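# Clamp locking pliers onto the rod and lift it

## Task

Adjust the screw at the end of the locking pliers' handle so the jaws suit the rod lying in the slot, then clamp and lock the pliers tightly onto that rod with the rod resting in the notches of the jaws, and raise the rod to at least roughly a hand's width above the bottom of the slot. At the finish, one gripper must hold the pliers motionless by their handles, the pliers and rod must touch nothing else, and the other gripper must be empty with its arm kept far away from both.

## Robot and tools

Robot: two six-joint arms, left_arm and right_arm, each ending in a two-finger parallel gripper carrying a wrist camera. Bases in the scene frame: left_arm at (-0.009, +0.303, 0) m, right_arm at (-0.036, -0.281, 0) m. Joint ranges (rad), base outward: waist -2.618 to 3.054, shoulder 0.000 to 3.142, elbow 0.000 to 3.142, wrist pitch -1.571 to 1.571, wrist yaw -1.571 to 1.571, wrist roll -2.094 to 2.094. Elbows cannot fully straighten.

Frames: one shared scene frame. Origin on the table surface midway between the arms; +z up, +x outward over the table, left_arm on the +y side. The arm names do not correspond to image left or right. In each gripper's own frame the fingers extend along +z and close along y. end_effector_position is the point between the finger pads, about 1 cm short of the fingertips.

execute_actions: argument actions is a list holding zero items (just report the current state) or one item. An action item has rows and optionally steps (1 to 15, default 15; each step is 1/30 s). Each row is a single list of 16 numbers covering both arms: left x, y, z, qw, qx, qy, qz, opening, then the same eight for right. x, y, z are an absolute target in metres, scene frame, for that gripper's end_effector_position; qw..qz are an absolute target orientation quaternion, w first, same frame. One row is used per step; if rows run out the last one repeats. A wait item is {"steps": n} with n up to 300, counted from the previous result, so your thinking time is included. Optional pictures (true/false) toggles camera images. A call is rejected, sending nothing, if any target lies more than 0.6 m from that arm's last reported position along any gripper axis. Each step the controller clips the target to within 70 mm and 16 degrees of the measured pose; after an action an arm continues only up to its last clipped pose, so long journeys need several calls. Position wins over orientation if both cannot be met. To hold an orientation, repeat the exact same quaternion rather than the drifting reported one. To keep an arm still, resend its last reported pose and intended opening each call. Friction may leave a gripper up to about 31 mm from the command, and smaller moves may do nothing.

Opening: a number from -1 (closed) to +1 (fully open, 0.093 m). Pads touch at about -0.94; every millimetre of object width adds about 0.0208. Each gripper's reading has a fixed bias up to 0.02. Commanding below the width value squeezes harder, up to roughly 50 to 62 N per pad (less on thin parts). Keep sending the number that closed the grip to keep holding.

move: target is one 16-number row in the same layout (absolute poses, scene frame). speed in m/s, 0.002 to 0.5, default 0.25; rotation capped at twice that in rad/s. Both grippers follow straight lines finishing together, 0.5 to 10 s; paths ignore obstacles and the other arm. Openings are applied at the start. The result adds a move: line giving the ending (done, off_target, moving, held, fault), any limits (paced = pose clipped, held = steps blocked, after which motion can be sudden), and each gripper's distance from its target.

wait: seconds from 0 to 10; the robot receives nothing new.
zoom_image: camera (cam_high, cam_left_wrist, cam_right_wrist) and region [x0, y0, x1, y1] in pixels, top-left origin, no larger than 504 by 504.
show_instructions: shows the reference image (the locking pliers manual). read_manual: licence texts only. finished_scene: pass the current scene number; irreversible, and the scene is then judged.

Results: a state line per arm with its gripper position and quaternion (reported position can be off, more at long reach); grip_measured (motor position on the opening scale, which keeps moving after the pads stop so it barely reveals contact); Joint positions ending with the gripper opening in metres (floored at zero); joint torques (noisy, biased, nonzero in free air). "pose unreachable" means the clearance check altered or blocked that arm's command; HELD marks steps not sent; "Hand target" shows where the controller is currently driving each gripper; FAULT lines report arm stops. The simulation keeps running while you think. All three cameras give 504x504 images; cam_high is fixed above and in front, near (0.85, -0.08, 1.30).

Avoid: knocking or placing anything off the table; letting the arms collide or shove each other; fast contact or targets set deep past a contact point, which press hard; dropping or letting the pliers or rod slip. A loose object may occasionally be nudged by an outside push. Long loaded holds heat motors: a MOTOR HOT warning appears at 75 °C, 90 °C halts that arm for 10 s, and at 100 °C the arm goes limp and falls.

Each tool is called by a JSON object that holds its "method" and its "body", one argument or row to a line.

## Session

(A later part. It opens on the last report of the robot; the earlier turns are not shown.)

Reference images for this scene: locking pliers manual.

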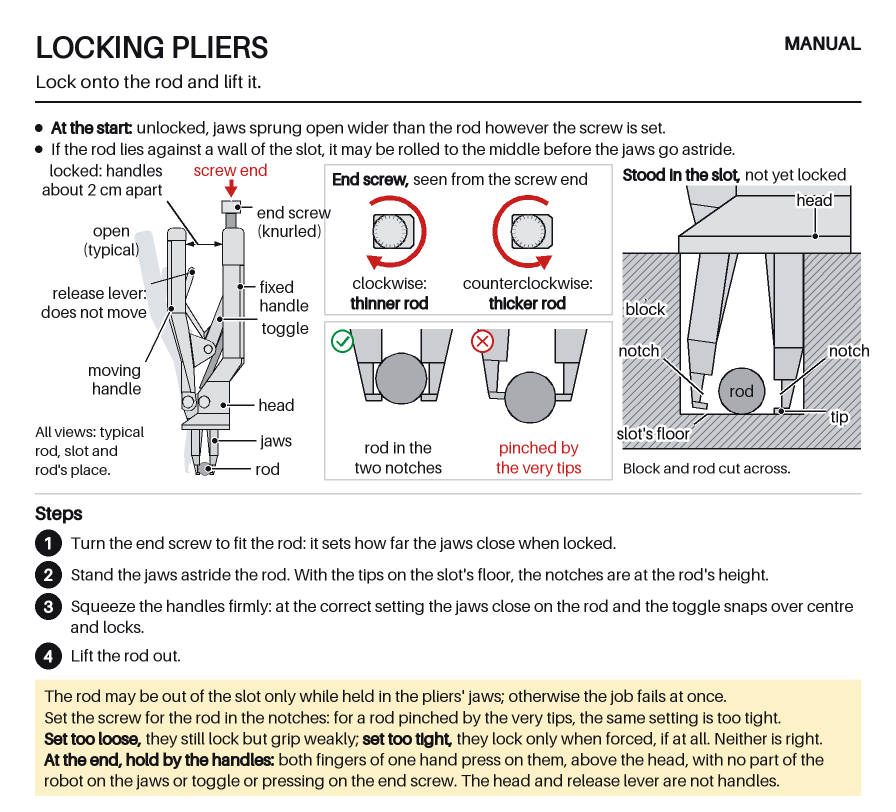

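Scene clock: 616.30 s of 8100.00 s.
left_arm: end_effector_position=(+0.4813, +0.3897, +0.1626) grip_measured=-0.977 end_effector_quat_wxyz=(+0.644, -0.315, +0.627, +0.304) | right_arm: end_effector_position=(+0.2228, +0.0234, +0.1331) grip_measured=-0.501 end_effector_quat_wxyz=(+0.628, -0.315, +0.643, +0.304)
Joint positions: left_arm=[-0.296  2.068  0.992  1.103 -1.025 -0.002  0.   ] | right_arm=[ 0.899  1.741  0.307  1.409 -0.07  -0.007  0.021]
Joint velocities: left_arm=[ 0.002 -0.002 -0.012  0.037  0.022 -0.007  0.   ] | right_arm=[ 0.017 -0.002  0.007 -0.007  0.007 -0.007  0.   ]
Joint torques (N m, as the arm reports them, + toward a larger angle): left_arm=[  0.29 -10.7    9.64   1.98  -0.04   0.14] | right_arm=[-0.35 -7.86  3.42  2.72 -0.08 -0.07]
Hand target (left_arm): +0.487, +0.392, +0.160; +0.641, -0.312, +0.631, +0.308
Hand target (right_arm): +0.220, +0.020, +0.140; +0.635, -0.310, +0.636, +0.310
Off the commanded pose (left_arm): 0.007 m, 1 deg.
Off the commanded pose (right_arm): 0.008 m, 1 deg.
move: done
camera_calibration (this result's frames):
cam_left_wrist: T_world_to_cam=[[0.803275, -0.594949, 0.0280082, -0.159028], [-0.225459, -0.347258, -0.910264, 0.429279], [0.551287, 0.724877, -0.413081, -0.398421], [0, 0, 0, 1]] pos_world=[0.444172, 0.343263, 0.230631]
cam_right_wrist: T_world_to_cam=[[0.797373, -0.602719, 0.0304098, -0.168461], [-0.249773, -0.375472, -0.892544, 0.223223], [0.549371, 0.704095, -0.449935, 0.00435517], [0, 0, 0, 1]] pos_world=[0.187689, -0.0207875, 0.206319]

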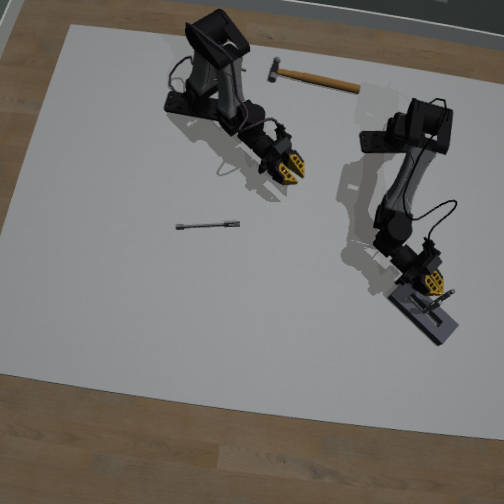

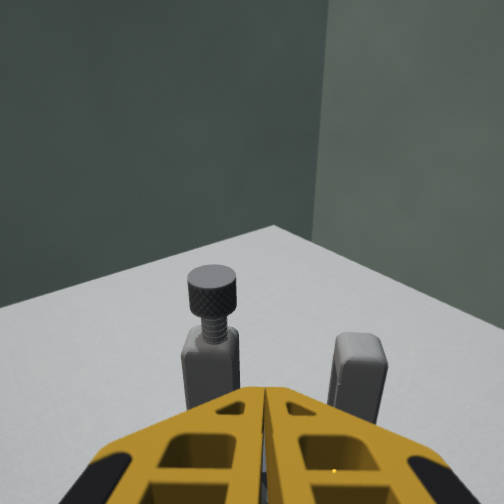

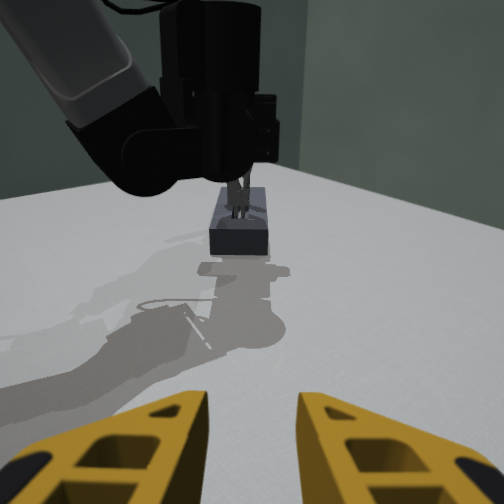

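{"method": "move", "body": {
  "target": [0.497,0.391,0.165,0.64,-0.312,0.631,0.307,-1,0.22,0.02,0.14,0.6355,-0.31,0.6355,0.31,-0.5],
  "speed": 0.02
}}

Scene clock: 619.53 s of 8100.00 s.
left_arm: end_effector_position=(+0.4914, +0.3882, +0.1676) grip_measured=-0.977 end_effector_quat_wxyz=(+0.643, -0.314, +0.629, +0.303) | right_arm: end_effector_position=(+0.2228, +0.0234, +0.1332) grip_measured=-0.501 end_effector_quat_wxyz=(+0.628, -0.315, +0.643, +0.305)
Joint positions: left_arm=[-0.296  2.079  1.042  1.06  -1.022 -0.002  0.   ] | right_arm=[ 0.899  1.741  0.307  1.41  -0.07  -0.007  0.021]
Joint velocities: left_arm=[-0.002 -0.002 -0.007 -0.066  0.007 -0.022  0.   ] | right_arm=[ 0.017  0.012  0.007 -0.022 -0.037  0.022  0.   ]
Joint torques (N m, as the arm reports them, + toward a larger angle): left_arm=[  0.32 -10.83  10.03   2.01  -0.06   0.07] | right_arm=[-0.41 -7.88  3.38  2.72 -0.08 -0.07]
Hand target (left_arm): +0.497, +0.391, +0.165; +0.641, -0.312, +0.631, +0.307
Hand target (right_arm): +0.220, +0.020, +0.140; +0.636, -0.310, +0.636, +0.310
Off the commanded pose (left_arm): 0.007 m, 1 deg.
Off the commanded pose (right_arm): 0.008 m, 1 deg.
move: done
camera_calibration (this result's frames):
cam_left_wrist: T_world_to_cam=[[0.801318, -0.597716, 0.0249875, -0.165617], [-0.229742, -0.346028, -0.909661, 0.437103], [0.552365, 0.723187, -0.414599, -0.400435], [0, 0, 0, 1]] pos_world=[0.454319, 0.341848, 0.235734]
cam_right_wrist: T_world_to_cam=[[0.797366, -0.602728, 0.0304427, -0.168467], [-0.249545, -0.375219, -0.892714, 0.223272], [0.549486, 0.704223, -0.449595, 0.00432081], [0, 0, 0, 1]] pos_world=[0.187672, -0.0208065, 0.206389]

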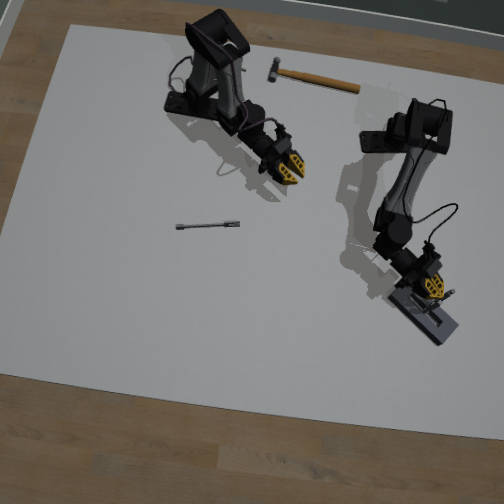

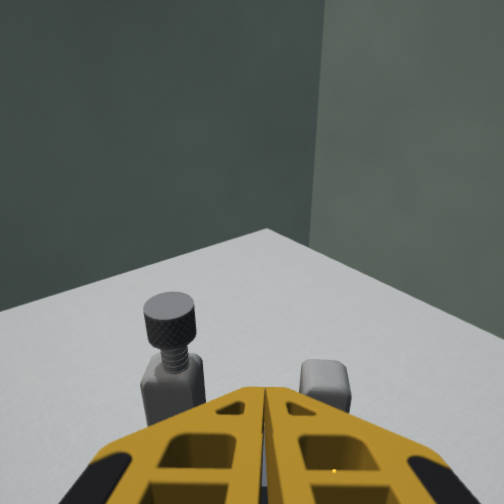

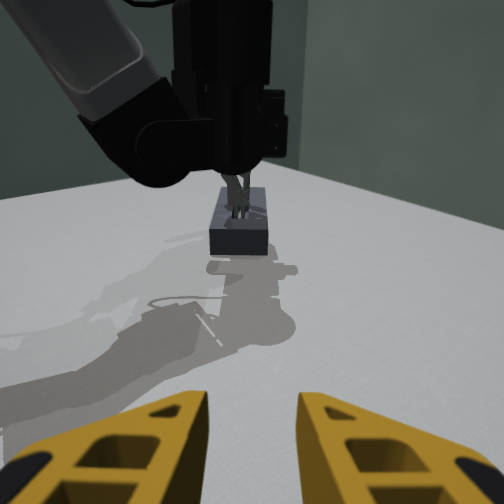

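{"method": "move", "body": {
  "target": [0.498,0.398,0.164,0.64,-0.312,0.631,0.307,-1,0.22,0.02,0.14,0.6355,-0.31,0.6355,0.31,-0.5],
  "speed": 0.015
}}

Scene clock: 624.57 s of 8100.00 s.
left_arm: end_effector_position=(+0.4919, +0.3949, +0.1675) grip_measured=-0.977 end_effector_quat_wxyz=(+0.643, -0.314, +0.629, +0.304) | right_arm: end_effector_position=(+0.2228, +0.0234, +0.1332) grip_measured=-0.501 end_effector_quat_wxyz=(+0.628, -0.315, +0.643, +0.305)
Joint positions: left_arm=[-0.279  2.079  1.042  1.059 -1.007 -0.002  0.   ] | right_arm=[ 0.899  1.741  0.307  1.41  -0.07  -0.007  0.021]
Joint velocities: left_arm=[ 0.002  0.017 -0.002  0.007  0.066  0.007  0.   ] | right_arm=[ 0.007 -0.007 -0.007 -0.007 -0.022  0.022  0.001]
Joint torques (N m, as the arm reports them, + toward a larger angle): left_arm=[  0.16 -10.45  10.12   2.07  -0.06   0.08] | right_arm=[-0.33 -7.84  3.42  2.72 -0.07 -0.07]
Hand target (left_arm): +0.498, +0.398, +0.164; +0.640, -0.312, +0.631, +0.307
Hand target (right_arm): +0.220, +0.020, +0.140; +0.635, -0.310, +0.636, +0.310
Off the commanded pose (left_arm): 0.008 m, 1 deg.
Off the commanded pose (right_arm): 0.008 m, 1 deg.
move: done
camera_calibration (this result's frames):
cam_left_wrist: T_world_to_cam=[[0.802022, -0.596806, 0.0241538, -0.162686], [-0.229999, -0.345901, -0.909644, 0.439531], [0.551236, 0.723999, -0.414685, -0.40532], [0, 0, 0, 1]] pos_world=[0.454997, 0.348394, 0.235666]
cam_right_wrist: T_world_to_cam=[[0.797366, -0.602728, 0.0304427, -0.168467], [-0.249545, -0.375219, -0.892714, 0.223272], [0.549486, 0.704223, -0.449595, 0.00432081], [0, 0, 0, 1]] pos_world=[0.187672, -0.0208065, 0.206389]

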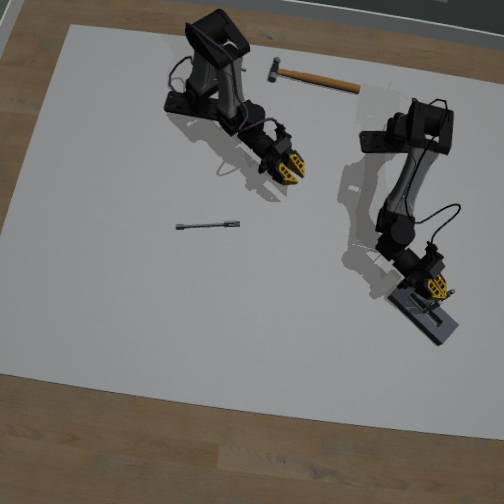

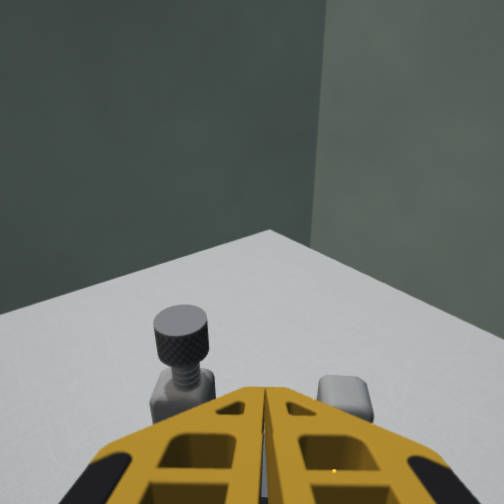

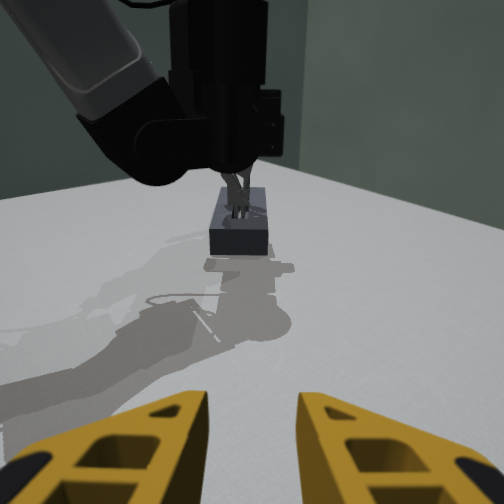

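{"method": "move", "body": {
  "target": [0.502,0.403,0.164,0.64,-0.312,0.631,0.307,-1,0.22,0.02,0.14,0.6355,-0.31,0.6355,0.31,-0.5],
  "speed": 0.01
}}

Scene clock: 629.03 s of 8100.00 s.
left_arm: end_effector_position=(+0.4962, +0.3994, +0.1667) grip_measured=-0.977 end_effector_quat_wxyz=(+0.644, -0.314, +0.629, +0.304) | right_arm: end_effector_position=(+0.2228, +0.0234, +0.1332) grip_measured=-0.501 end_effector_quat_wxyz=(+0.628, -0.315, +0.643, +0.305)
Joint positions: left_arm=[-0.267  2.092  1.059  1.056 -0.993 -0.002  0.   ] | right_arm=[ 0.899  1.741  0.307  1.41  -0.07  -0.007  0.021]
Joint velocities: left_arm=[ 0.002  0.007 -0.002 -0.051 -0.037 -0.007  0.   ] | right_arm=[ 0.007 -0.017  0.007 -0.051 -0.022 -0.022  0.   ]
Joint torques (N m, as the arm reports them, + toward a larger angle): left_arm=[  0.4  -10.86  10.01   2.02  -0.02   0.06] | right_arm=[-0.38 -7.9   3.44  2.7  -0.08 -0.07]
Hand target (left_arm): +0.502, +0.403, +0.164; +0.640, -0.312, +0.631, +0.307
Hand target (right_arm): +0.220, +0.020, +0.140; +0.635, -0.310, +0.636, +0.310
Off the commanded pose (left_arm): 0.007 m, 1 deg.
Off the commanded pose (right_arm): 0.008 m, 1 deg.
move: done
camera_calibration (this result's frames):
cam_left_wrist: T_world_to_cam=[[0.801549, -0.597421, 0.0246493, -0.162927], [-0.229545, -0.345518, -0.909905, 0.44099], [0.552113, 0.723675, -0.414085, -0.411729], [0, 0, 0, 1]] pos_world=[0.459142, 0.352993, 0.234785]
cam_right_wrist: T_world_to_cam=[[0.797366, -0.602728, 0.0304427, -0.168467], [-0.249545, -0.375219, -0.892714, 0.223272], [0.549486, 0.704223, -0.449595, 0.00432081], [0, 0, 0, 1]] pos_world=[0.187672, -0.0208065, 0.206389]

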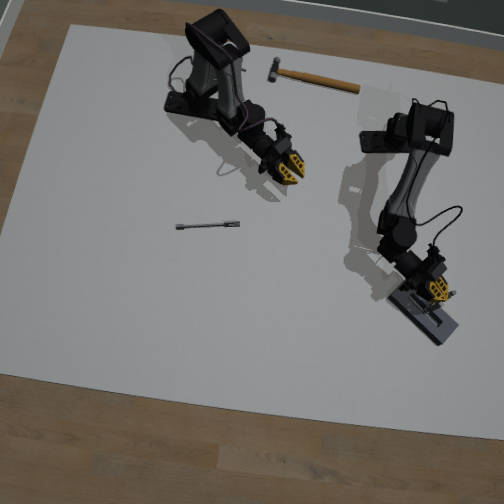

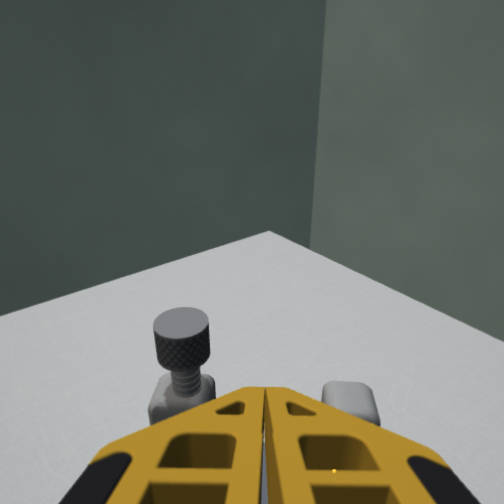

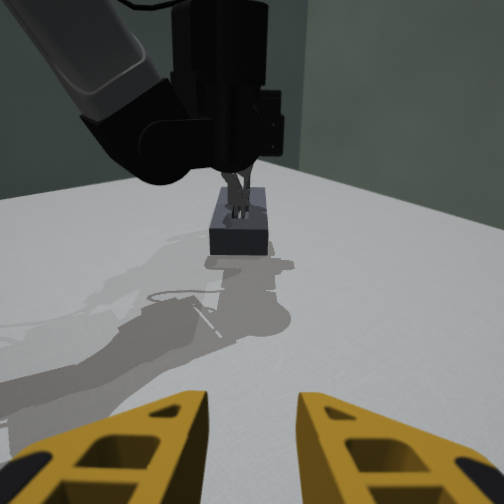

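{"method": "execute_actions", "body": {
  "actions": [
    {"rows":[[0.499,0.400,0.164,0.64,-0.312,0.631,0.307,-0.94,0.22,0.02,0.14,0.6355,-0.31,0.6355,0.31,-0.5],[0.499,0.400,0.164,0.64,-0.312,0.631,0.307,-0.93,0.22,0.02,0.14,0.6355,-0.31,0.6355,0.31,-0.5],[0.499,0.400,0.164,0.64,-0.312,0.631,0.307,-0.92,0.22,0.02,0.14,0.6355,-0.31,0.6355,0.31,-0.5],[0.499,0.400,0.164,0.64,-0.312,0.631,0.307,-0.91,0.22,0.02,0.14,0.6355,-0.31,0.6355,0.31,-0.5],[0.499,0.400,0.164,0.64,-0.312,0.631,0.307,-0.90,0.22,0.02,0.14,0.6355,-0.31,0.6355,0.31,-0.5],[0.499,0.400,0.164,0.64,-0.312,0.631,0.307,-0.89,0.22,0.02,0.14,0.6355,-0.31,0.6355,0.31,-0.5],[0.499,0.400,0.164,0.64,-0.312,0.631,0.307,-0.88,0.22,0.02,0.14,0.6355,-0.31,0.6355,0.31,-0.5],[0.499,0.400,0.164,0.64,-0.312,0.631,0.307,-0.87,0.22,0.02,0.14,0.6355,-0.31,0.6355,0.31,-0.5],[0.499,0.400,0.164,0.64,-0.312,0.631,0.307,-0.86,0.22,0.02,0.14,0.6355,-0.31,0.6355,0.31,-0.5]],"steps":15}
  ]
}}

Scene clock: 635.47 s of 8100.00 s.
left_arm: end_effector_position=(+0.4964, +0.3993, +0.1666) grip_measured=-0.862 end_effector_quat_wxyz=(+0.644, -0.313, +0.629, +0.303) | right_arm: end_effector_position=(+0.2228, +0.0234, +0.1332) grip_measured=-0.501 end_effector_quat_wxyz=(+0.628, -0.315, +0.643, +0.305)
Joint positions: left_arm=[-0.267  2.092  1.059  1.056 -0.992 -0.002  0.004] | right_arm=[ 0.899  1.741  0.307  1.41  -0.07  -0.007  0.021]
Joint velocities: left_arm=[ 0.002 -0.002  0.007  0.007 -0.022 -0.081  0.   ] | right_arm=[-0.002  0.002 -0.002 -0.022  0.037 -0.022  0.001]
Joint torques (N m, as the arm reports them, + toward a larger angle): left_arm=[ -0.13 -11.59   9.06   2.04  -0.1    0.06] | right_arm=[-0.34 -7.85  3.47  2.71 -0.06 -0.07]
Hand target (left_arm): +0.499, +0.400, +0.164; +0.640, -0.312, +0.631, +0.307
Hand target (right_arm): +0.220, +0.020, +0.140; +0.635, -0.310, +0.636, +0.310
Off the commanded pose (left_arm): 0.004 m, 1 deg.
Off the commanded pose (right_arm): 0.008 m, 1 deg.
Steps of this call (steps 1 to 178: nothing new was sent; steps 179 to 193: all 15 steps of this action). Readings (end_effector_position):
179: left_arm (+0.4962, +0.3994, +0.1666) | right_arm (+0.2228, +0.0234, +0.1332)
180: left_arm (+0.4962, +0.3994, +0.1666) | right_arm (+0.2228, +0.0234, +0.1332)
182: left_arm (+0.4962, +0.3994, +0.1666) | right_arm (+0.2228, +0.0234, +0.1332)
186: left_arm (+0.4964, +0.3993, +0.1666) | right_arm (+0.2228, +0.0234, +0.1332)
193: the state above
camera_calibration (this result's frames):
cam_left_wrist: T_world_to_cam=[[0.800646, -0.598644, 0.0243061, -0.162189], [-0.230414, -0.345104, -0.909842, 0.441185], [0.55306, 0.722861, -0.414243, -0.411869], [0, 0, 0, 1]] pos_world=[0.4593, 0.352885, 0.234737]
cam_right_wrist: T_world_to_cam=[[0.797366, -0.602728, 0.0304427, -0.168467], [-0.249545, -0.375219, -0.892714, 0.223272], [0.549486, 0.704223, -0.449595, 0.00432081], [0, 0, 0, 1]] pos_world=[0.187672, -0.0208065, 0.206389]

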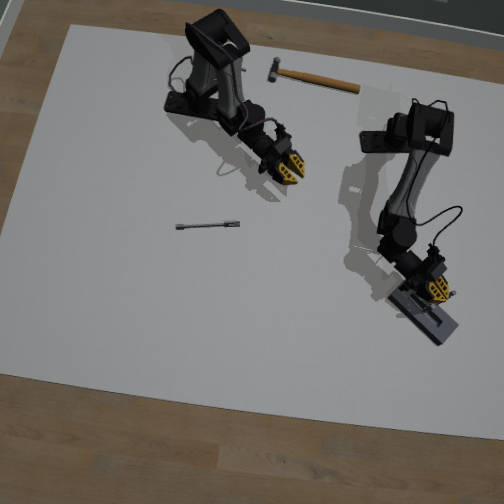

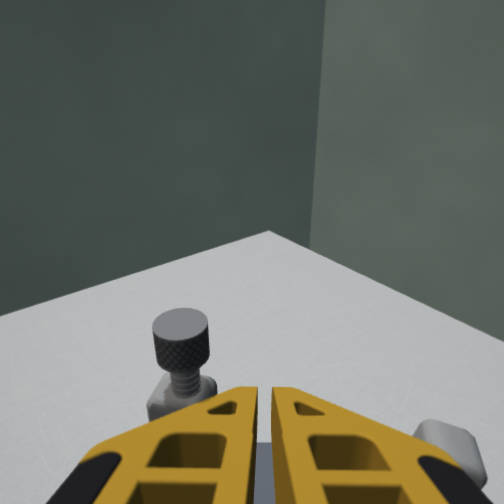

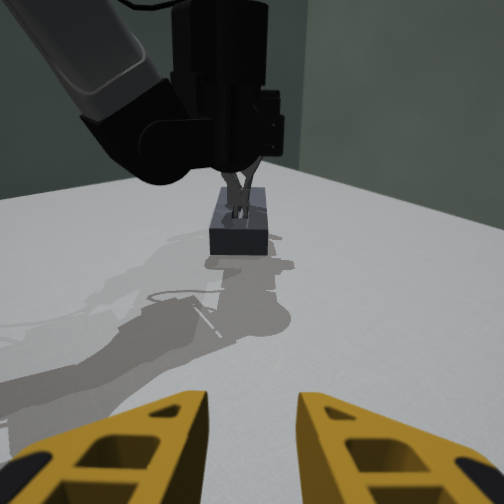

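{"method": "move", "body": {
  "target": [0.474,0.372,0.158,0.64,-0.312,0.631,0.307,-0.86,0.22,0.02,0.14,0.6355,-0.31,0.6355,0.31,-0.5],
  "speed": 0.08
}}

{"method": "move", "body": {
  "target": [0.458,0.388,0.153,0.64,-0.312,0.631,0.307,-0.25,0.22,0.02,0.14,0.6355,-0.31,0.6355,0.31,-0.5],
  "speed": 0.08
}}

Scene clock: 638.90 s of 8100.00 s.
left_arm: end_effector_position=(+0.4807, +0.3726, +0.1585) grip_measured=-0.861 end_effector_quat_wxyz=(+0.641, -0.313, +0.631, +0.305) | right_arm: end_effector_position=(+0.2228, +0.0234, +0.1332) grip_measured=-0.501 end_effector_quat_wxyz=(+0.628, -0.315, +0.643, +0.305)
Joint positions: left_arm=[-0.339  2.079  0.998  1.097 -1.067 -0.002  0.004] | right_arm=[ 0.899  1.741  0.307  1.41  -0.07  -0.007  0.021]
Joint velocities: left_arm=[ 0.012  0.002 -0.002  0.051 -0.022 -0.051 -0.   ] | right_arm=[ 0.007  0.012  0.002 -0.022  0.037  0.037 -0.001]
Joint torques (N m, as the arm reports them, + toward a larger angle): left_arm=[ -0.61 -13.58   4.76   2.22  -0.15   0.05] | right_arm=[-0.37 -7.83  3.41  2.71 -0.08 -0.07]
Hand target (left_arm): +0.475, +0.372, +0.157; +0.640, -0.313, +0.632, +0.306
Hand target (right_arm): +0.220, +0.020, +0.140; +0.635, -0.310, +0.636, +0.310
Off the commanded pose (left_arm): 0.007 m, 0 deg.
Off the commanded pose (right_arm): 0.008 m, 1 deg.
move: done
camera_calibration (this result's frames):
cam_left_wrist: T_world_to_cam=[[0.802613, -0.596196, 0.0190504, -0.166504], [-0.235718, -0.346343, -0.908011, 0.42373], [0.547951, 0.72429, -0.418513, -0.384674], [0, 0, 0, 1]] pos_world=[0.444302, 0.326103, 0.226932]
cam_right_wrist: T_world_to_cam=[[0.797366, -0.602728, 0.0304427, -0.168467], [-0.249545, -0.375219, -0.892714, 0.223272], [0.549486, 0.704223, -0.449595, 0.00432081], [0, 0, 0, 1]] pos_world=[0.187672, -0.0208065, 0.206389]

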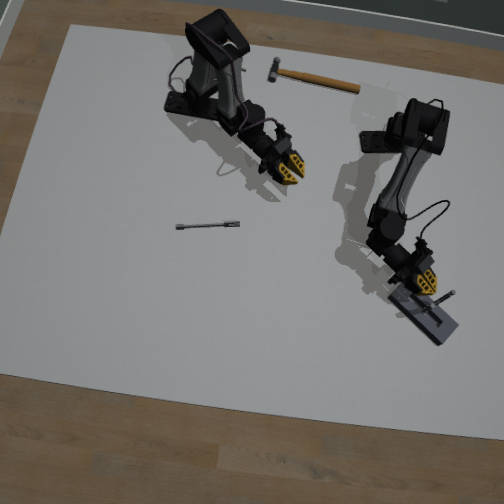

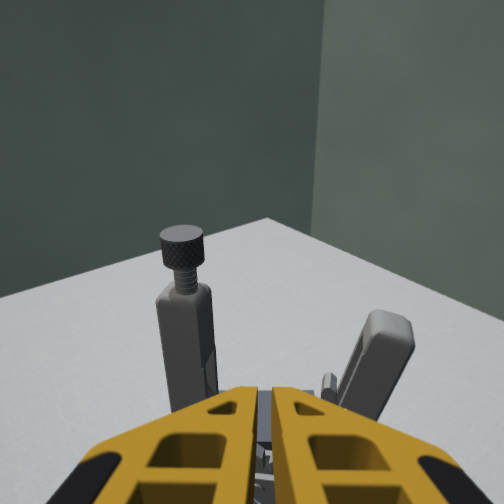

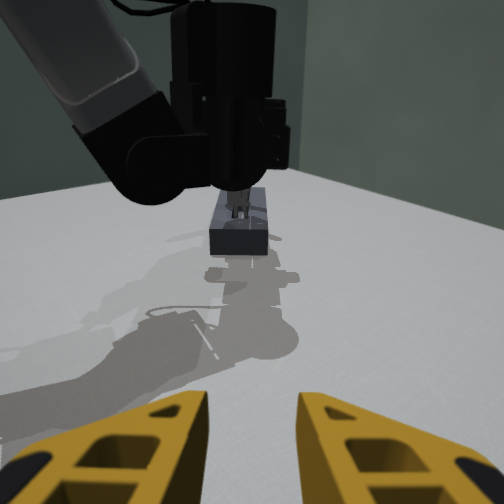

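Scene clock: 639.77 s of 8100.00 s.
left_arm: end_effector_position=(+0.4636, +0.3843, +0.1534) grip_measured=-0.251 end_effector_quat_wxyz=(+0.642, -0.314, +0.630, +0.305) | right_arm: end_effector_position=(+0.2228, +0.0234, +0.1332) grip_measured=-0.501 end_effector_quat_wxyz=(+0.628, -0.315, +0.643, +0.305)
Joint positions: left_arm=[-0.316  2.048  0.909  1.159 -1.046 -0.002  0.033] | right_arm=[ 0.899  1.741  0.307  1.41  -0.07  -0.007  0.021]
Joint velocities: left_arm=[-0.012 -0.007  0.012  0.037 -0.066 -0.051  0.001] | right_arm=[-0.012  0.002  0.012  0.022 -0.022 -0.022 -0.001]
Joint torques (N m, as the arm reports them, + toward a larger angle): left_arm=[  0.15 -13.08   4.44   2.22  -0.01   0.09] | right_arm=[-0.31 -7.84  3.45  2.71 -0.07 -0.07]
Hand target (left_arm): +0.458, +0.388, +0.153; +0.640, -0.312, +0.631, +0.307
Hand target (right_arm): +0.220, +0.020, +0.140; +0.635, -0.310, +0.636, +0.310
Off the commanded pose (left_arm): 0.007 m, 0 deg.
Off the commanded pose (right_arm): 0.008 m, 1 deg.
move: done
camera_calibration (this result's frames):
cam_left_wrist: T_world_to_cam=[[0.803461, -0.594967, 0.0215691, -0.14695], [-0.232396, -0.346777, -0.908701, 0.417863], [0.548126, 0.725093, -0.41689, -0.386551], [0, 0, 0, 1]] pos_world=[0.427057, 0.337761, 0.221733]
cam_right_wrist: T_world_to_cam=[[0.797366, -0.602728, 0.0304427, -0.168467], [-0.249545, -0.375219, -0.892714, 0.223272], [0.549486, 0.704223, -0.449595, 0.00432081], [0, 0, 0, 1]] pos_world=[0.187672, -0.0208065, 0.206389]

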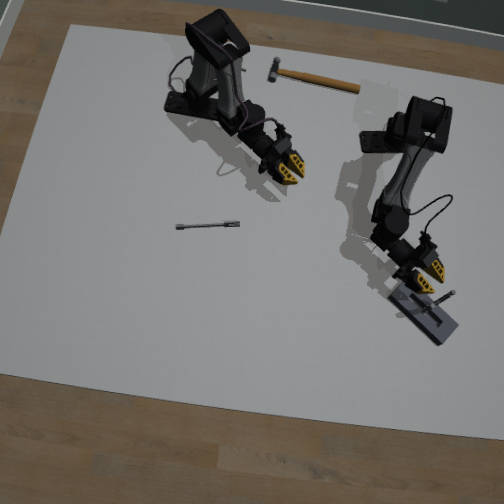

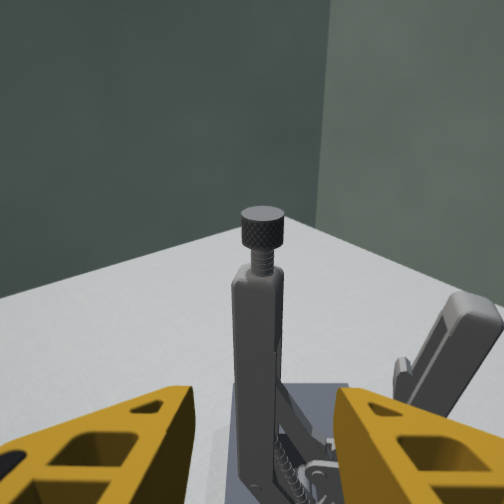

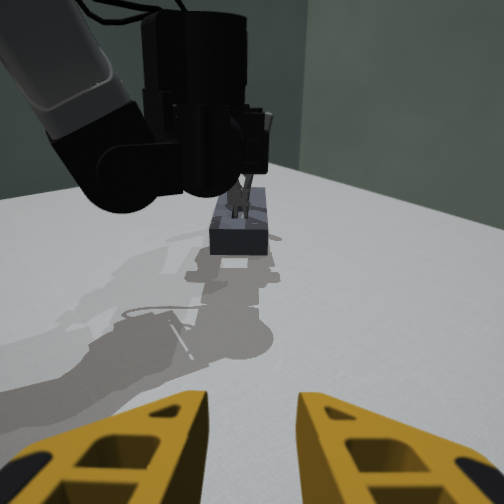

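Target measured (0.486,0.413,0.157).

{"method": "move", "body": {
  "target": [0.492,0.416,0.156,0.64,-0.312,0.631,0.307,-0.25,0.22,0.02,0.14,0.6355,-0.31,0.6355,0.31,-0.5],
  "speed": 0.05
}}

Scene clock: 642.87 s of 8100.00 s.
left_arm: end_effector_position=(+0.4852, +0.4142, +0.1599) grip_measured=-0.251 end_effector_quat_wxyz=(+0.644, -0.316, +0.626, +0.304) | right_arm: end_effector_position=(+0.2228, +0.0234, +0.1332) grip_measured=-0.501 end_effector_quat_wxyz=(+0.628, -0.315, +0.643, +0.305)
Joint positions: left_arm=[-0.233  2.083  0.999  1.112 -0.964 -0.002  0.033] | right_arm=[ 0.899  1.741  0.307  1.41  -0.07  -0.007  0.021]
Joint velocities: left_arm=[-0.002  0.012  0.022 -0.022 -0.037 -0.007 -0.   ] | right_arm=[-0.007 -0.007  0.012 -0.007 -0.007 -0.037 -0.002]
Joint torques (N m, as the arm reports them, + toward a larger angle): left_arm=[  0.23 -10.6    9.85   1.99   0.     0.12] | right_arm=[-0.33 -7.87  3.41  2.72 -0.09 -0.07]
Hand target (left_arm): +0.491, +0.417, +0.157; +0.641, -0.311, +0.631, +0.308
Hand target (right_arm): +0.220, +0.020, +0.140; +0.635, -0.310, +0.636, +0.310
Off the commanded pose (left_arm): 0.008 m, 1 deg.
Off the commanded pose (right_arm): 0.008 m, 1 deg.
move: done
camera_calibration (this result's frames):
cam_left_wrist: T_world_to_cam=[[0.804149, -0.593748, 0.0284328, -0.148565], [-0.223405, -0.346204, -0.911171, 0.434908], [0.55085, 0.726365, -0.411045, -0.420141], [0, 0, 0, 1]] pos_world=[0.448063, 0.367532, 0.227803]
cam_right_wrist: T_world_to_cam=[[0.797366, -0.602728, 0.0304427, -0.168467], [-0.249545, -0.375219, -0.892714, 0.223272], [0.549486, 0.704223, -0.449595, 0.00432081], [0, 0, 0, 1]] pos_world=[0.187672, -0.0208065, 0.206389]

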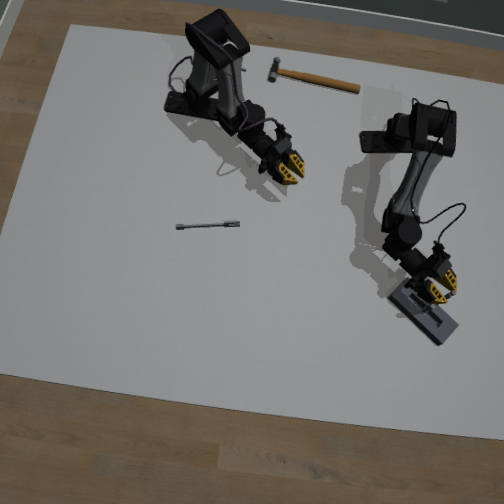

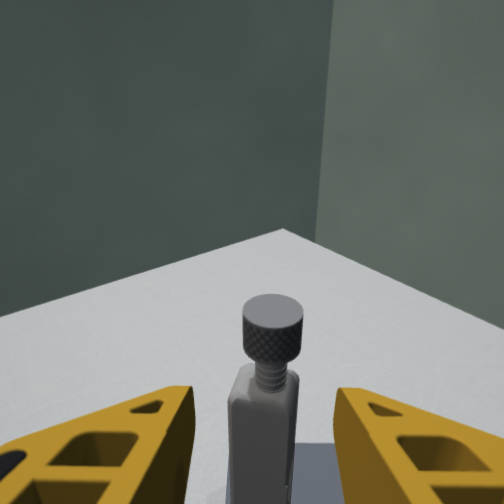

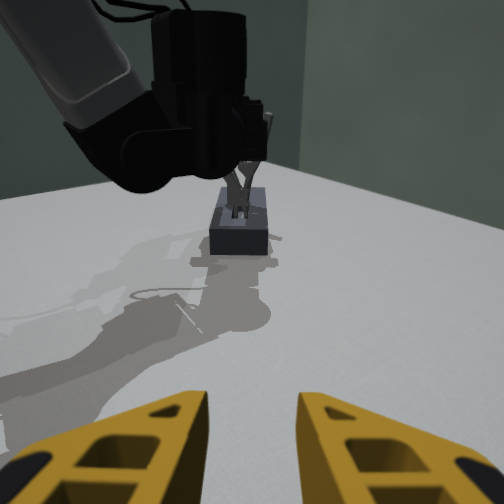

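{"method": "move", "body": {
  "target": [0.496,0.420,0.149,0.64,-0.312,0.631,0.307,-0.25,0.22,0.02,0.14,0.6355,-0.31,0.6355,0.31,-0.5],
  "speed": 0.03
}}

Scene clock: 646.23 s of 8100.00 s.
left_arm: end_effector_position=(+0.4907, +0.4167, +0.1494) grip_measured=-0.251 end_effector_quat_wxyz=(+0.640, -0.311, +0.632, +0.306) | right_arm: end_effector_position=(+0.2228, +0.0234, +0.1332) grip_measured=-0.501 end_effector_quat_wxyz=(+0.628, -0.315, +0.643, +0.305)
Joint positions: left_arm=[-0.225  2.118  1.017  1.112 -0.952 -0.002  0.033] | right_arm=[ 0.899  1.741  0.307  1.41  -0.07  -0.007  0.021]
Joint velocities: left_arm=[ 0.002 -0.017  0.007 -0.007 -0.037 -0.007 -0.   ] | right_arm=[-0.012  0.002  0.007  0.037  0.007 -0.007  0.   ]
Joint torques (N m, as the arm reports them, + toward a larger angle): left_arm=[  0.41 -11.13   9.81   2.19  -0.08   0.06] | right_arm=[-0.35 -7.83  3.4   2.71 -0.07 -0.06]
Hand target (left_arm): +0.496, +0.420, +0.149; +0.640, -0.312, +0.631, +0.307
Hand target (right_arm): +0.220, +0.020, +0.140; +0.635, -0.310, +0.636, +0.310
Off the commanded pose (left_arm): 0.006 m, 0 deg.
Off the commanded pose (right_arm): 0.008 m, 1 deg.
move: done
camera_calibration (this result's frames):
cam_left_wrist: T_world_to_cam=[[0.802247, -0.596835, 0.013686, -0.146746], [-0.240646, -0.344279, -0.907503, 0.434537], [0.546341, 0.724749, -0.419823, -0.42508], [0, 0, 0, 1]] pos_world=[0.454535, 0.370095, 0.217893]
cam_right_wrist: T_world_to_cam=[[0.797366, -0.602728, 0.0304427, -0.168467], [-0.249545, -0.375219, -0.892714, 0.223272], [0.549486, 0.704223, -0.449595, 0.00432081], [0, 0, 0, 1]] pos_world=[0.187672, -0.0208065, 0.206389]

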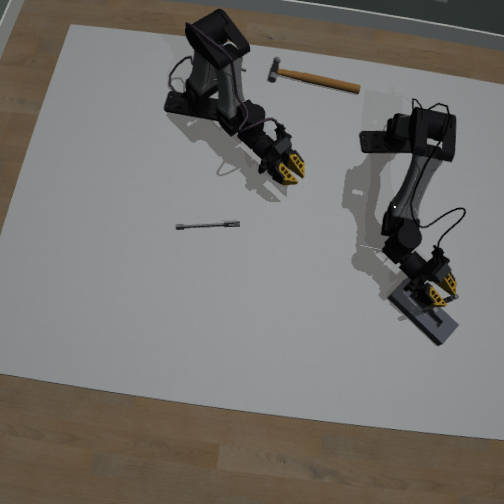

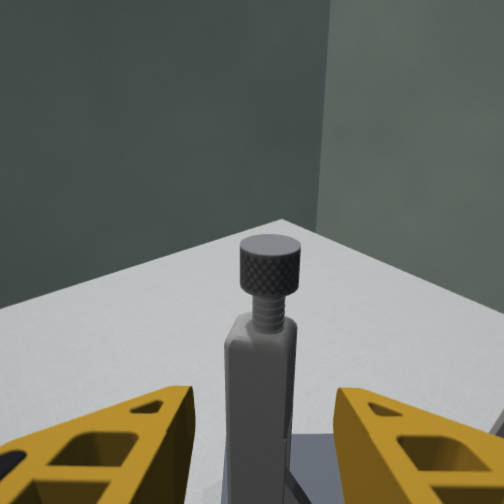

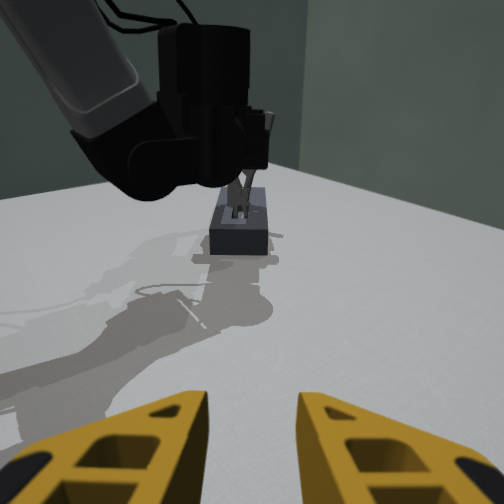

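{"method": "move", "body": {
  "target": [0.496,0.420,0.155,0.64,-0.312,0.631,0.307,-0.25,0.22,0.02,0.14,0.6355,-0.31,0.6355,0.31,-0.5],
  "speed": 0.02
}}

{"method": "move", "body": {
  "target": [0.496,0.420,0.155,0.64,-0.312,0.631,0.307,-0.97,0.2,-0.03,0.14,0.6355,-0.31,0.6355,0.31,-0.5],
  "speed": 0.1
}}

Scene clock: 650.23 s of 8100.00 s.
left_arm: end_effector_position=(+0.4907, +0.4166, +0.1478) grip_measured=-0.251 end_effector_quat_wxyz=(+0.637, -0.310, +0.635, +0.308) | right_arm: end_effector_position=(+0.2228, +0.0234, +0.1332) grip_measured=-0.501 end_effector_quat_wxyz=(+0.628, -0.315, +0.643, +0.305)
Joint positions: left_arm=[-0.225  2.118  1.017  1.103 -0.952 -0.002  0.033] | right_arm=[ 0.899  1.741  0.307  1.41  -0.07  -0.007  0.021]
Joint velocities: left_arm=[ 0.007  0.002  0.017  0.022 -0.037  0.007  0.001] | right_arm=[-0.012 -0.012  0.022 -0.037 -0.007 -0.037 -0.001]
Joint torques (N m, as the arm reports them, + toward a larger angle): left_arm=[  0.33 -12.86   9.81   2.05  -0.04   0.06] | right_arm=[-0.35 -7.86  3.39  2.71 -0.08 -0.06]
Hand target (left_arm): +0.496, +0.420, +0.155; +0.640, -0.312, +0.631, +0.307
Hand target (right_arm): +0.220, +0.020, +0.140; +0.635, -0.310, +0.636, +0.310
Off the commanded pose (left_arm): 0.010 m, 1 deg.
Off the commanded pose (right_arm): 0.008 m, 1 deg.
move: done
camera_calibration (this result's frames):
cam_left_wrist: T_world_to_cam=[[0.80211, -0.597145, 0.00608553, -0.145477], [-0.249066, -0.343783, -0.905416, 0.436729], [0.542757, 0.724728, -0.424481, -0.423288], [0, 0, 0, 1]] pos_world=[0.455205, 0.370038, 0.216629]
cam_right_wrist: T_world_to_cam=[[0.797366, -0.602728, 0.0304427, -0.168467], [-0.249545, -0.375219, -0.892714, 0.223272], [0.549486, 0.704223, -0.449595, 0.00432081], [0, 0, 0, 1]] pos_world=[0.187672, -0.0208065, 0.206389]

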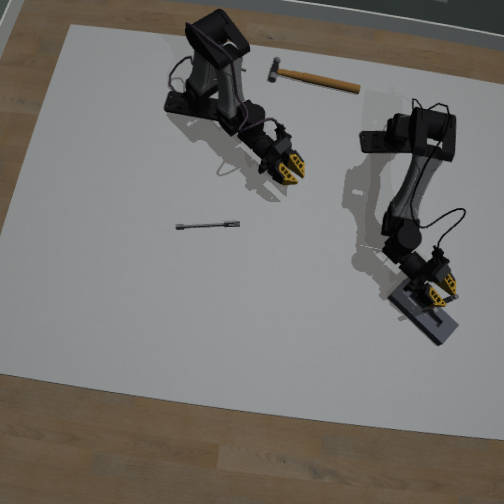

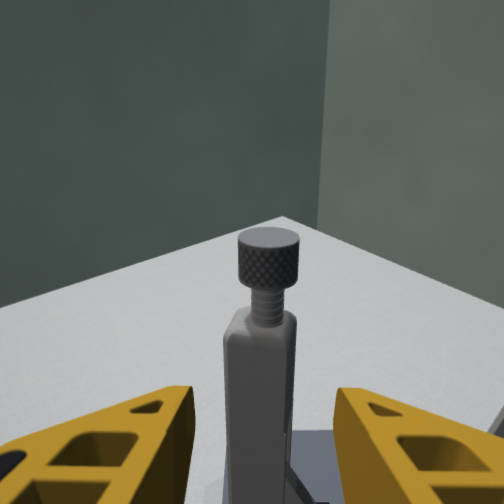

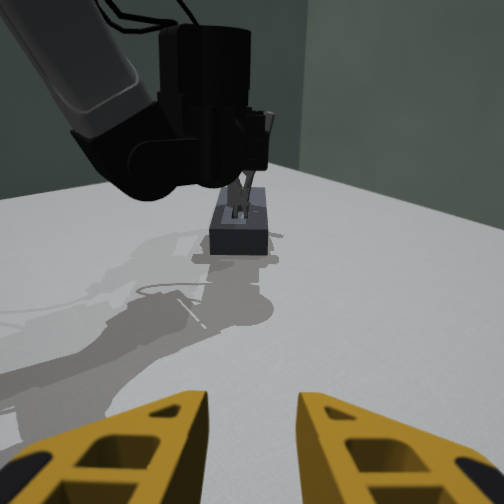

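Scene clock: 651.23 s of 8100.00 s.
left_arm: end_effector_position=(+0.4906, +0.4168, +0.1477) grip_measured=-0.807 end_effector_quat_wxyz=(+0.637, -0.310, +0.635, +0.308) | right_arm: end_effector_position=(+0.2030, -0.0267, +0.1326) grip_measured=-0.501 end_effector_quat_wxyz=(+0.627, -0.314, +0.645, +0.304)
Joint positions: left_arm=[-0.225  2.118  1.017  1.102 -0.953 -0.002  0.006] | right_arm=[ 0.798  1.585  0.114  1.442 -0.169 -0.006  0.021]
Joint velocities: left_arm=[ 0.007 -0.007  0.012 -0.022 -0.066  0.022  0.001] | right_arm=[ 0.002 -0.002 -0.002 -0.037 -0.007  0.022 -0.001]
Joint torques (N m, as the arm reports them, + toward a larger angle): left_arm=[  0.35 -13.01   9.97   2.04  -0.03   0.08] | right_arm=[-0.92 -6.52  3.38  2.68 -0.17 -0.03]
Hand target (left_arm): +0.495, +0.420, +0.155; +0.640, -0.312, +0.631, +0.307
Hand target (right_arm): +0.201, -0.030, +0.140; +0.635, -0.309, +0.636, +0.311
Off the commanded pose (left_arm): 0.010 m, 1 deg.
Off the commanded pose (right_arm): 0.009 m, 2 deg.
move: done
camera_calibration (this result's frames):
cam_left_wrist: T_world_to_cam=[[0.802795, -0.596227, 0.00576958, -0.145956], [-0.249018, -0.344053, -0.905327, 0.436748], [0.541766, 0.725356, -0.424675, -0.423066], [0, 0, 0, 1]] pos_world=[0.455133, 0.370115, 0.216576]
cam_right_wrist: T_world_to_cam=[[0.795883, -0.604889, 0.0260487, -0.182062], [-0.255932, -0.375111, -0.890949, 0.200115], [0.548697, 0.702425, -0.453355, 0.0508283], [0, 0, 0, 1]] pos_world=[0.168227, -0.0707651, 0.206078]

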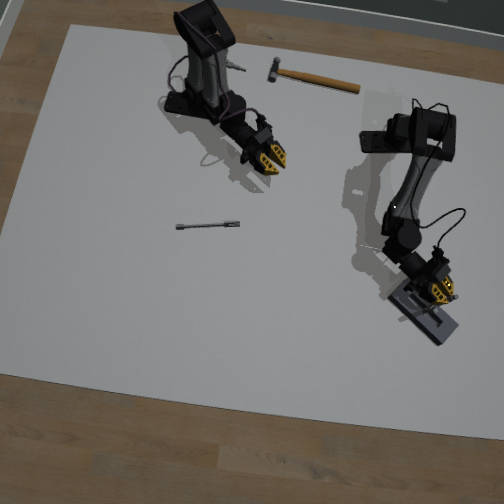

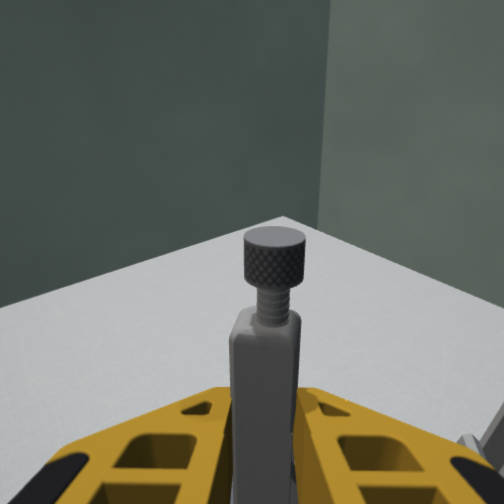

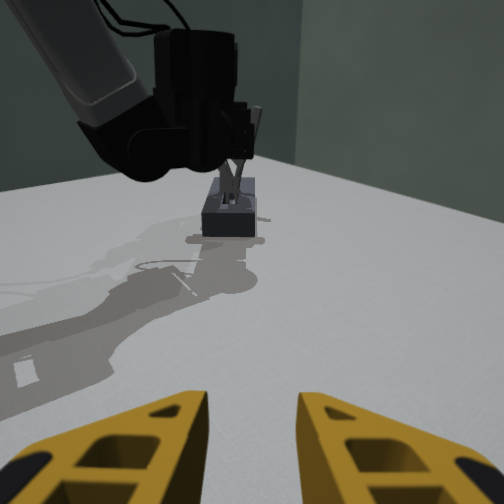

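{"method": "move", "body": {
  "target": [0.493,0.419,0.20,0.637,-0.31,0.635,0.308,-0.97,0.2,-0.03,0.14,0.6355,-0.31,0.6355,0.31,-0.5],
  "speed": 0.03
}}

{"method": "zoom_image", "body": {
  "camera": "cam_right_wrist",
  "region": [190,140,270,220]
}}

Scene clock: 657.70 s of 8100.00 s.
left_arm: end_effector_position=(+0.4896, +0.4154, +0.1764) grip_measured=-0.807 end_effector_quat_wxyz=(+0.620, -0.297, +0.656, +0.312) | right_arm: end_effector_position=(+0.2026, -0.0264, +0.1332) grip_measured=-0.501 end_effector_quat_wxyz=(+0.627, -0.315, +0.644, +0.306)
Joint positions: left_arm=[-0.225  1.999  1.039  0.897 -0.939 -0.009  0.006] | right_arm=[ 0.798  1.585  0.114  1.444 -0.172 -0.006  0.021]
Joint velocities: left_arm=[-0.002 -0.002 -0.012 -0.081  0.051  0.037 -0.   ] | right_arm=[-0.007  0.007 -0.012 -0.051 -0.022  0.007  0.   ]
Joint torques (N m, as the arm reports them, + toward a larger angle): left_arm=[  0.18 -14.39  11.1    2.36  -0.25   0.14] | right_arm=[-0.69 -6.27  3.27  2.72 -0.1  -0.08]
Hand target (left_arm): +0.491, +0.419, +0.200; +0.637, -0.310, +0.635, +0.308
Hand target (right_arm): +0.200, -0.030, +0.140; +0.635, -0.310, +0.636, +0.310
Off the commanded pose (left_arm): 0.024 m, 4 deg.
Off the commanded pose (right_arm): 0.008 m, 2 deg.
move: off_target (left_arm)
camera_calibration (this result's frames):
cam_left_wrist: T_world_to_cam=[[0.793117, -0.607724, -0.0404502, -0.128493], [-0.306845, -0.341316, -0.888453, 0.486187], [0.526128, 0.71706, -0.457181, -0.392519], [0, 0, 0, 1]] pos_world=[0.45761, 0.369315, 0.247305]
cam_right_wrist: T_world_to_cam=[[0.797682, -0.602501, 0.0263894, -0.181912], [-0.253328, -0.374461, -0.891966, 0.200253], [0.547292, 0.70482, -0.451331, 0.0511424], [0, 0, 0, 1]] pos_world=[0.167848, -0.0706613, 0.206502]

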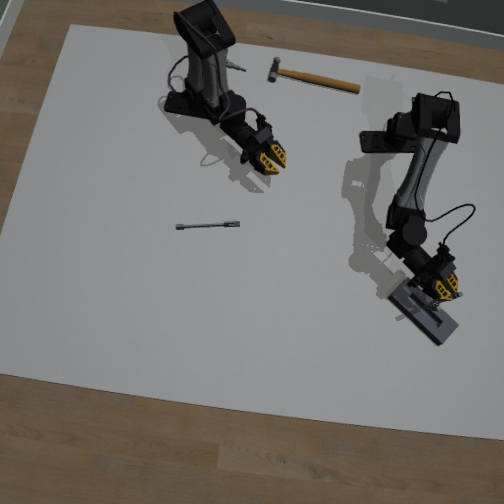

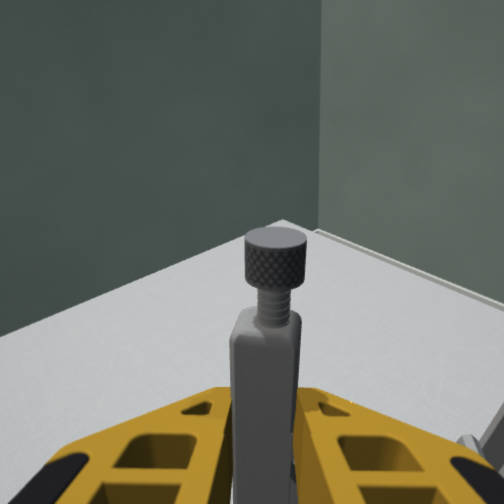

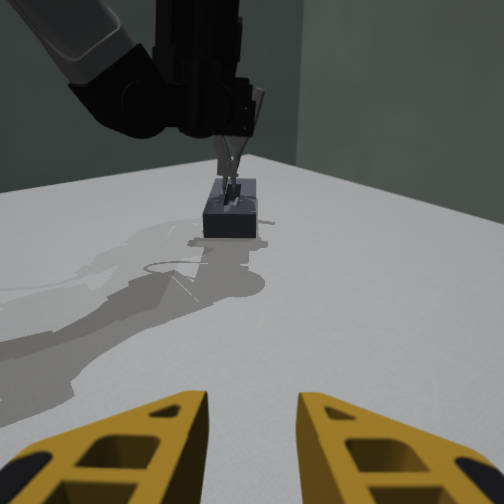

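Region (190, 140, 270, 220) of cam_right_wrist's 504x504 image, scaled by 6.300, with more detail than that image has.

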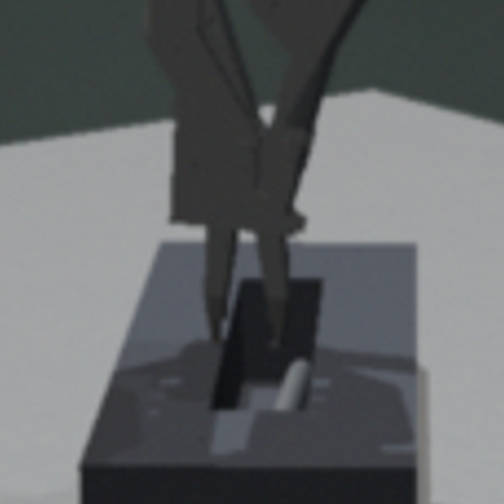

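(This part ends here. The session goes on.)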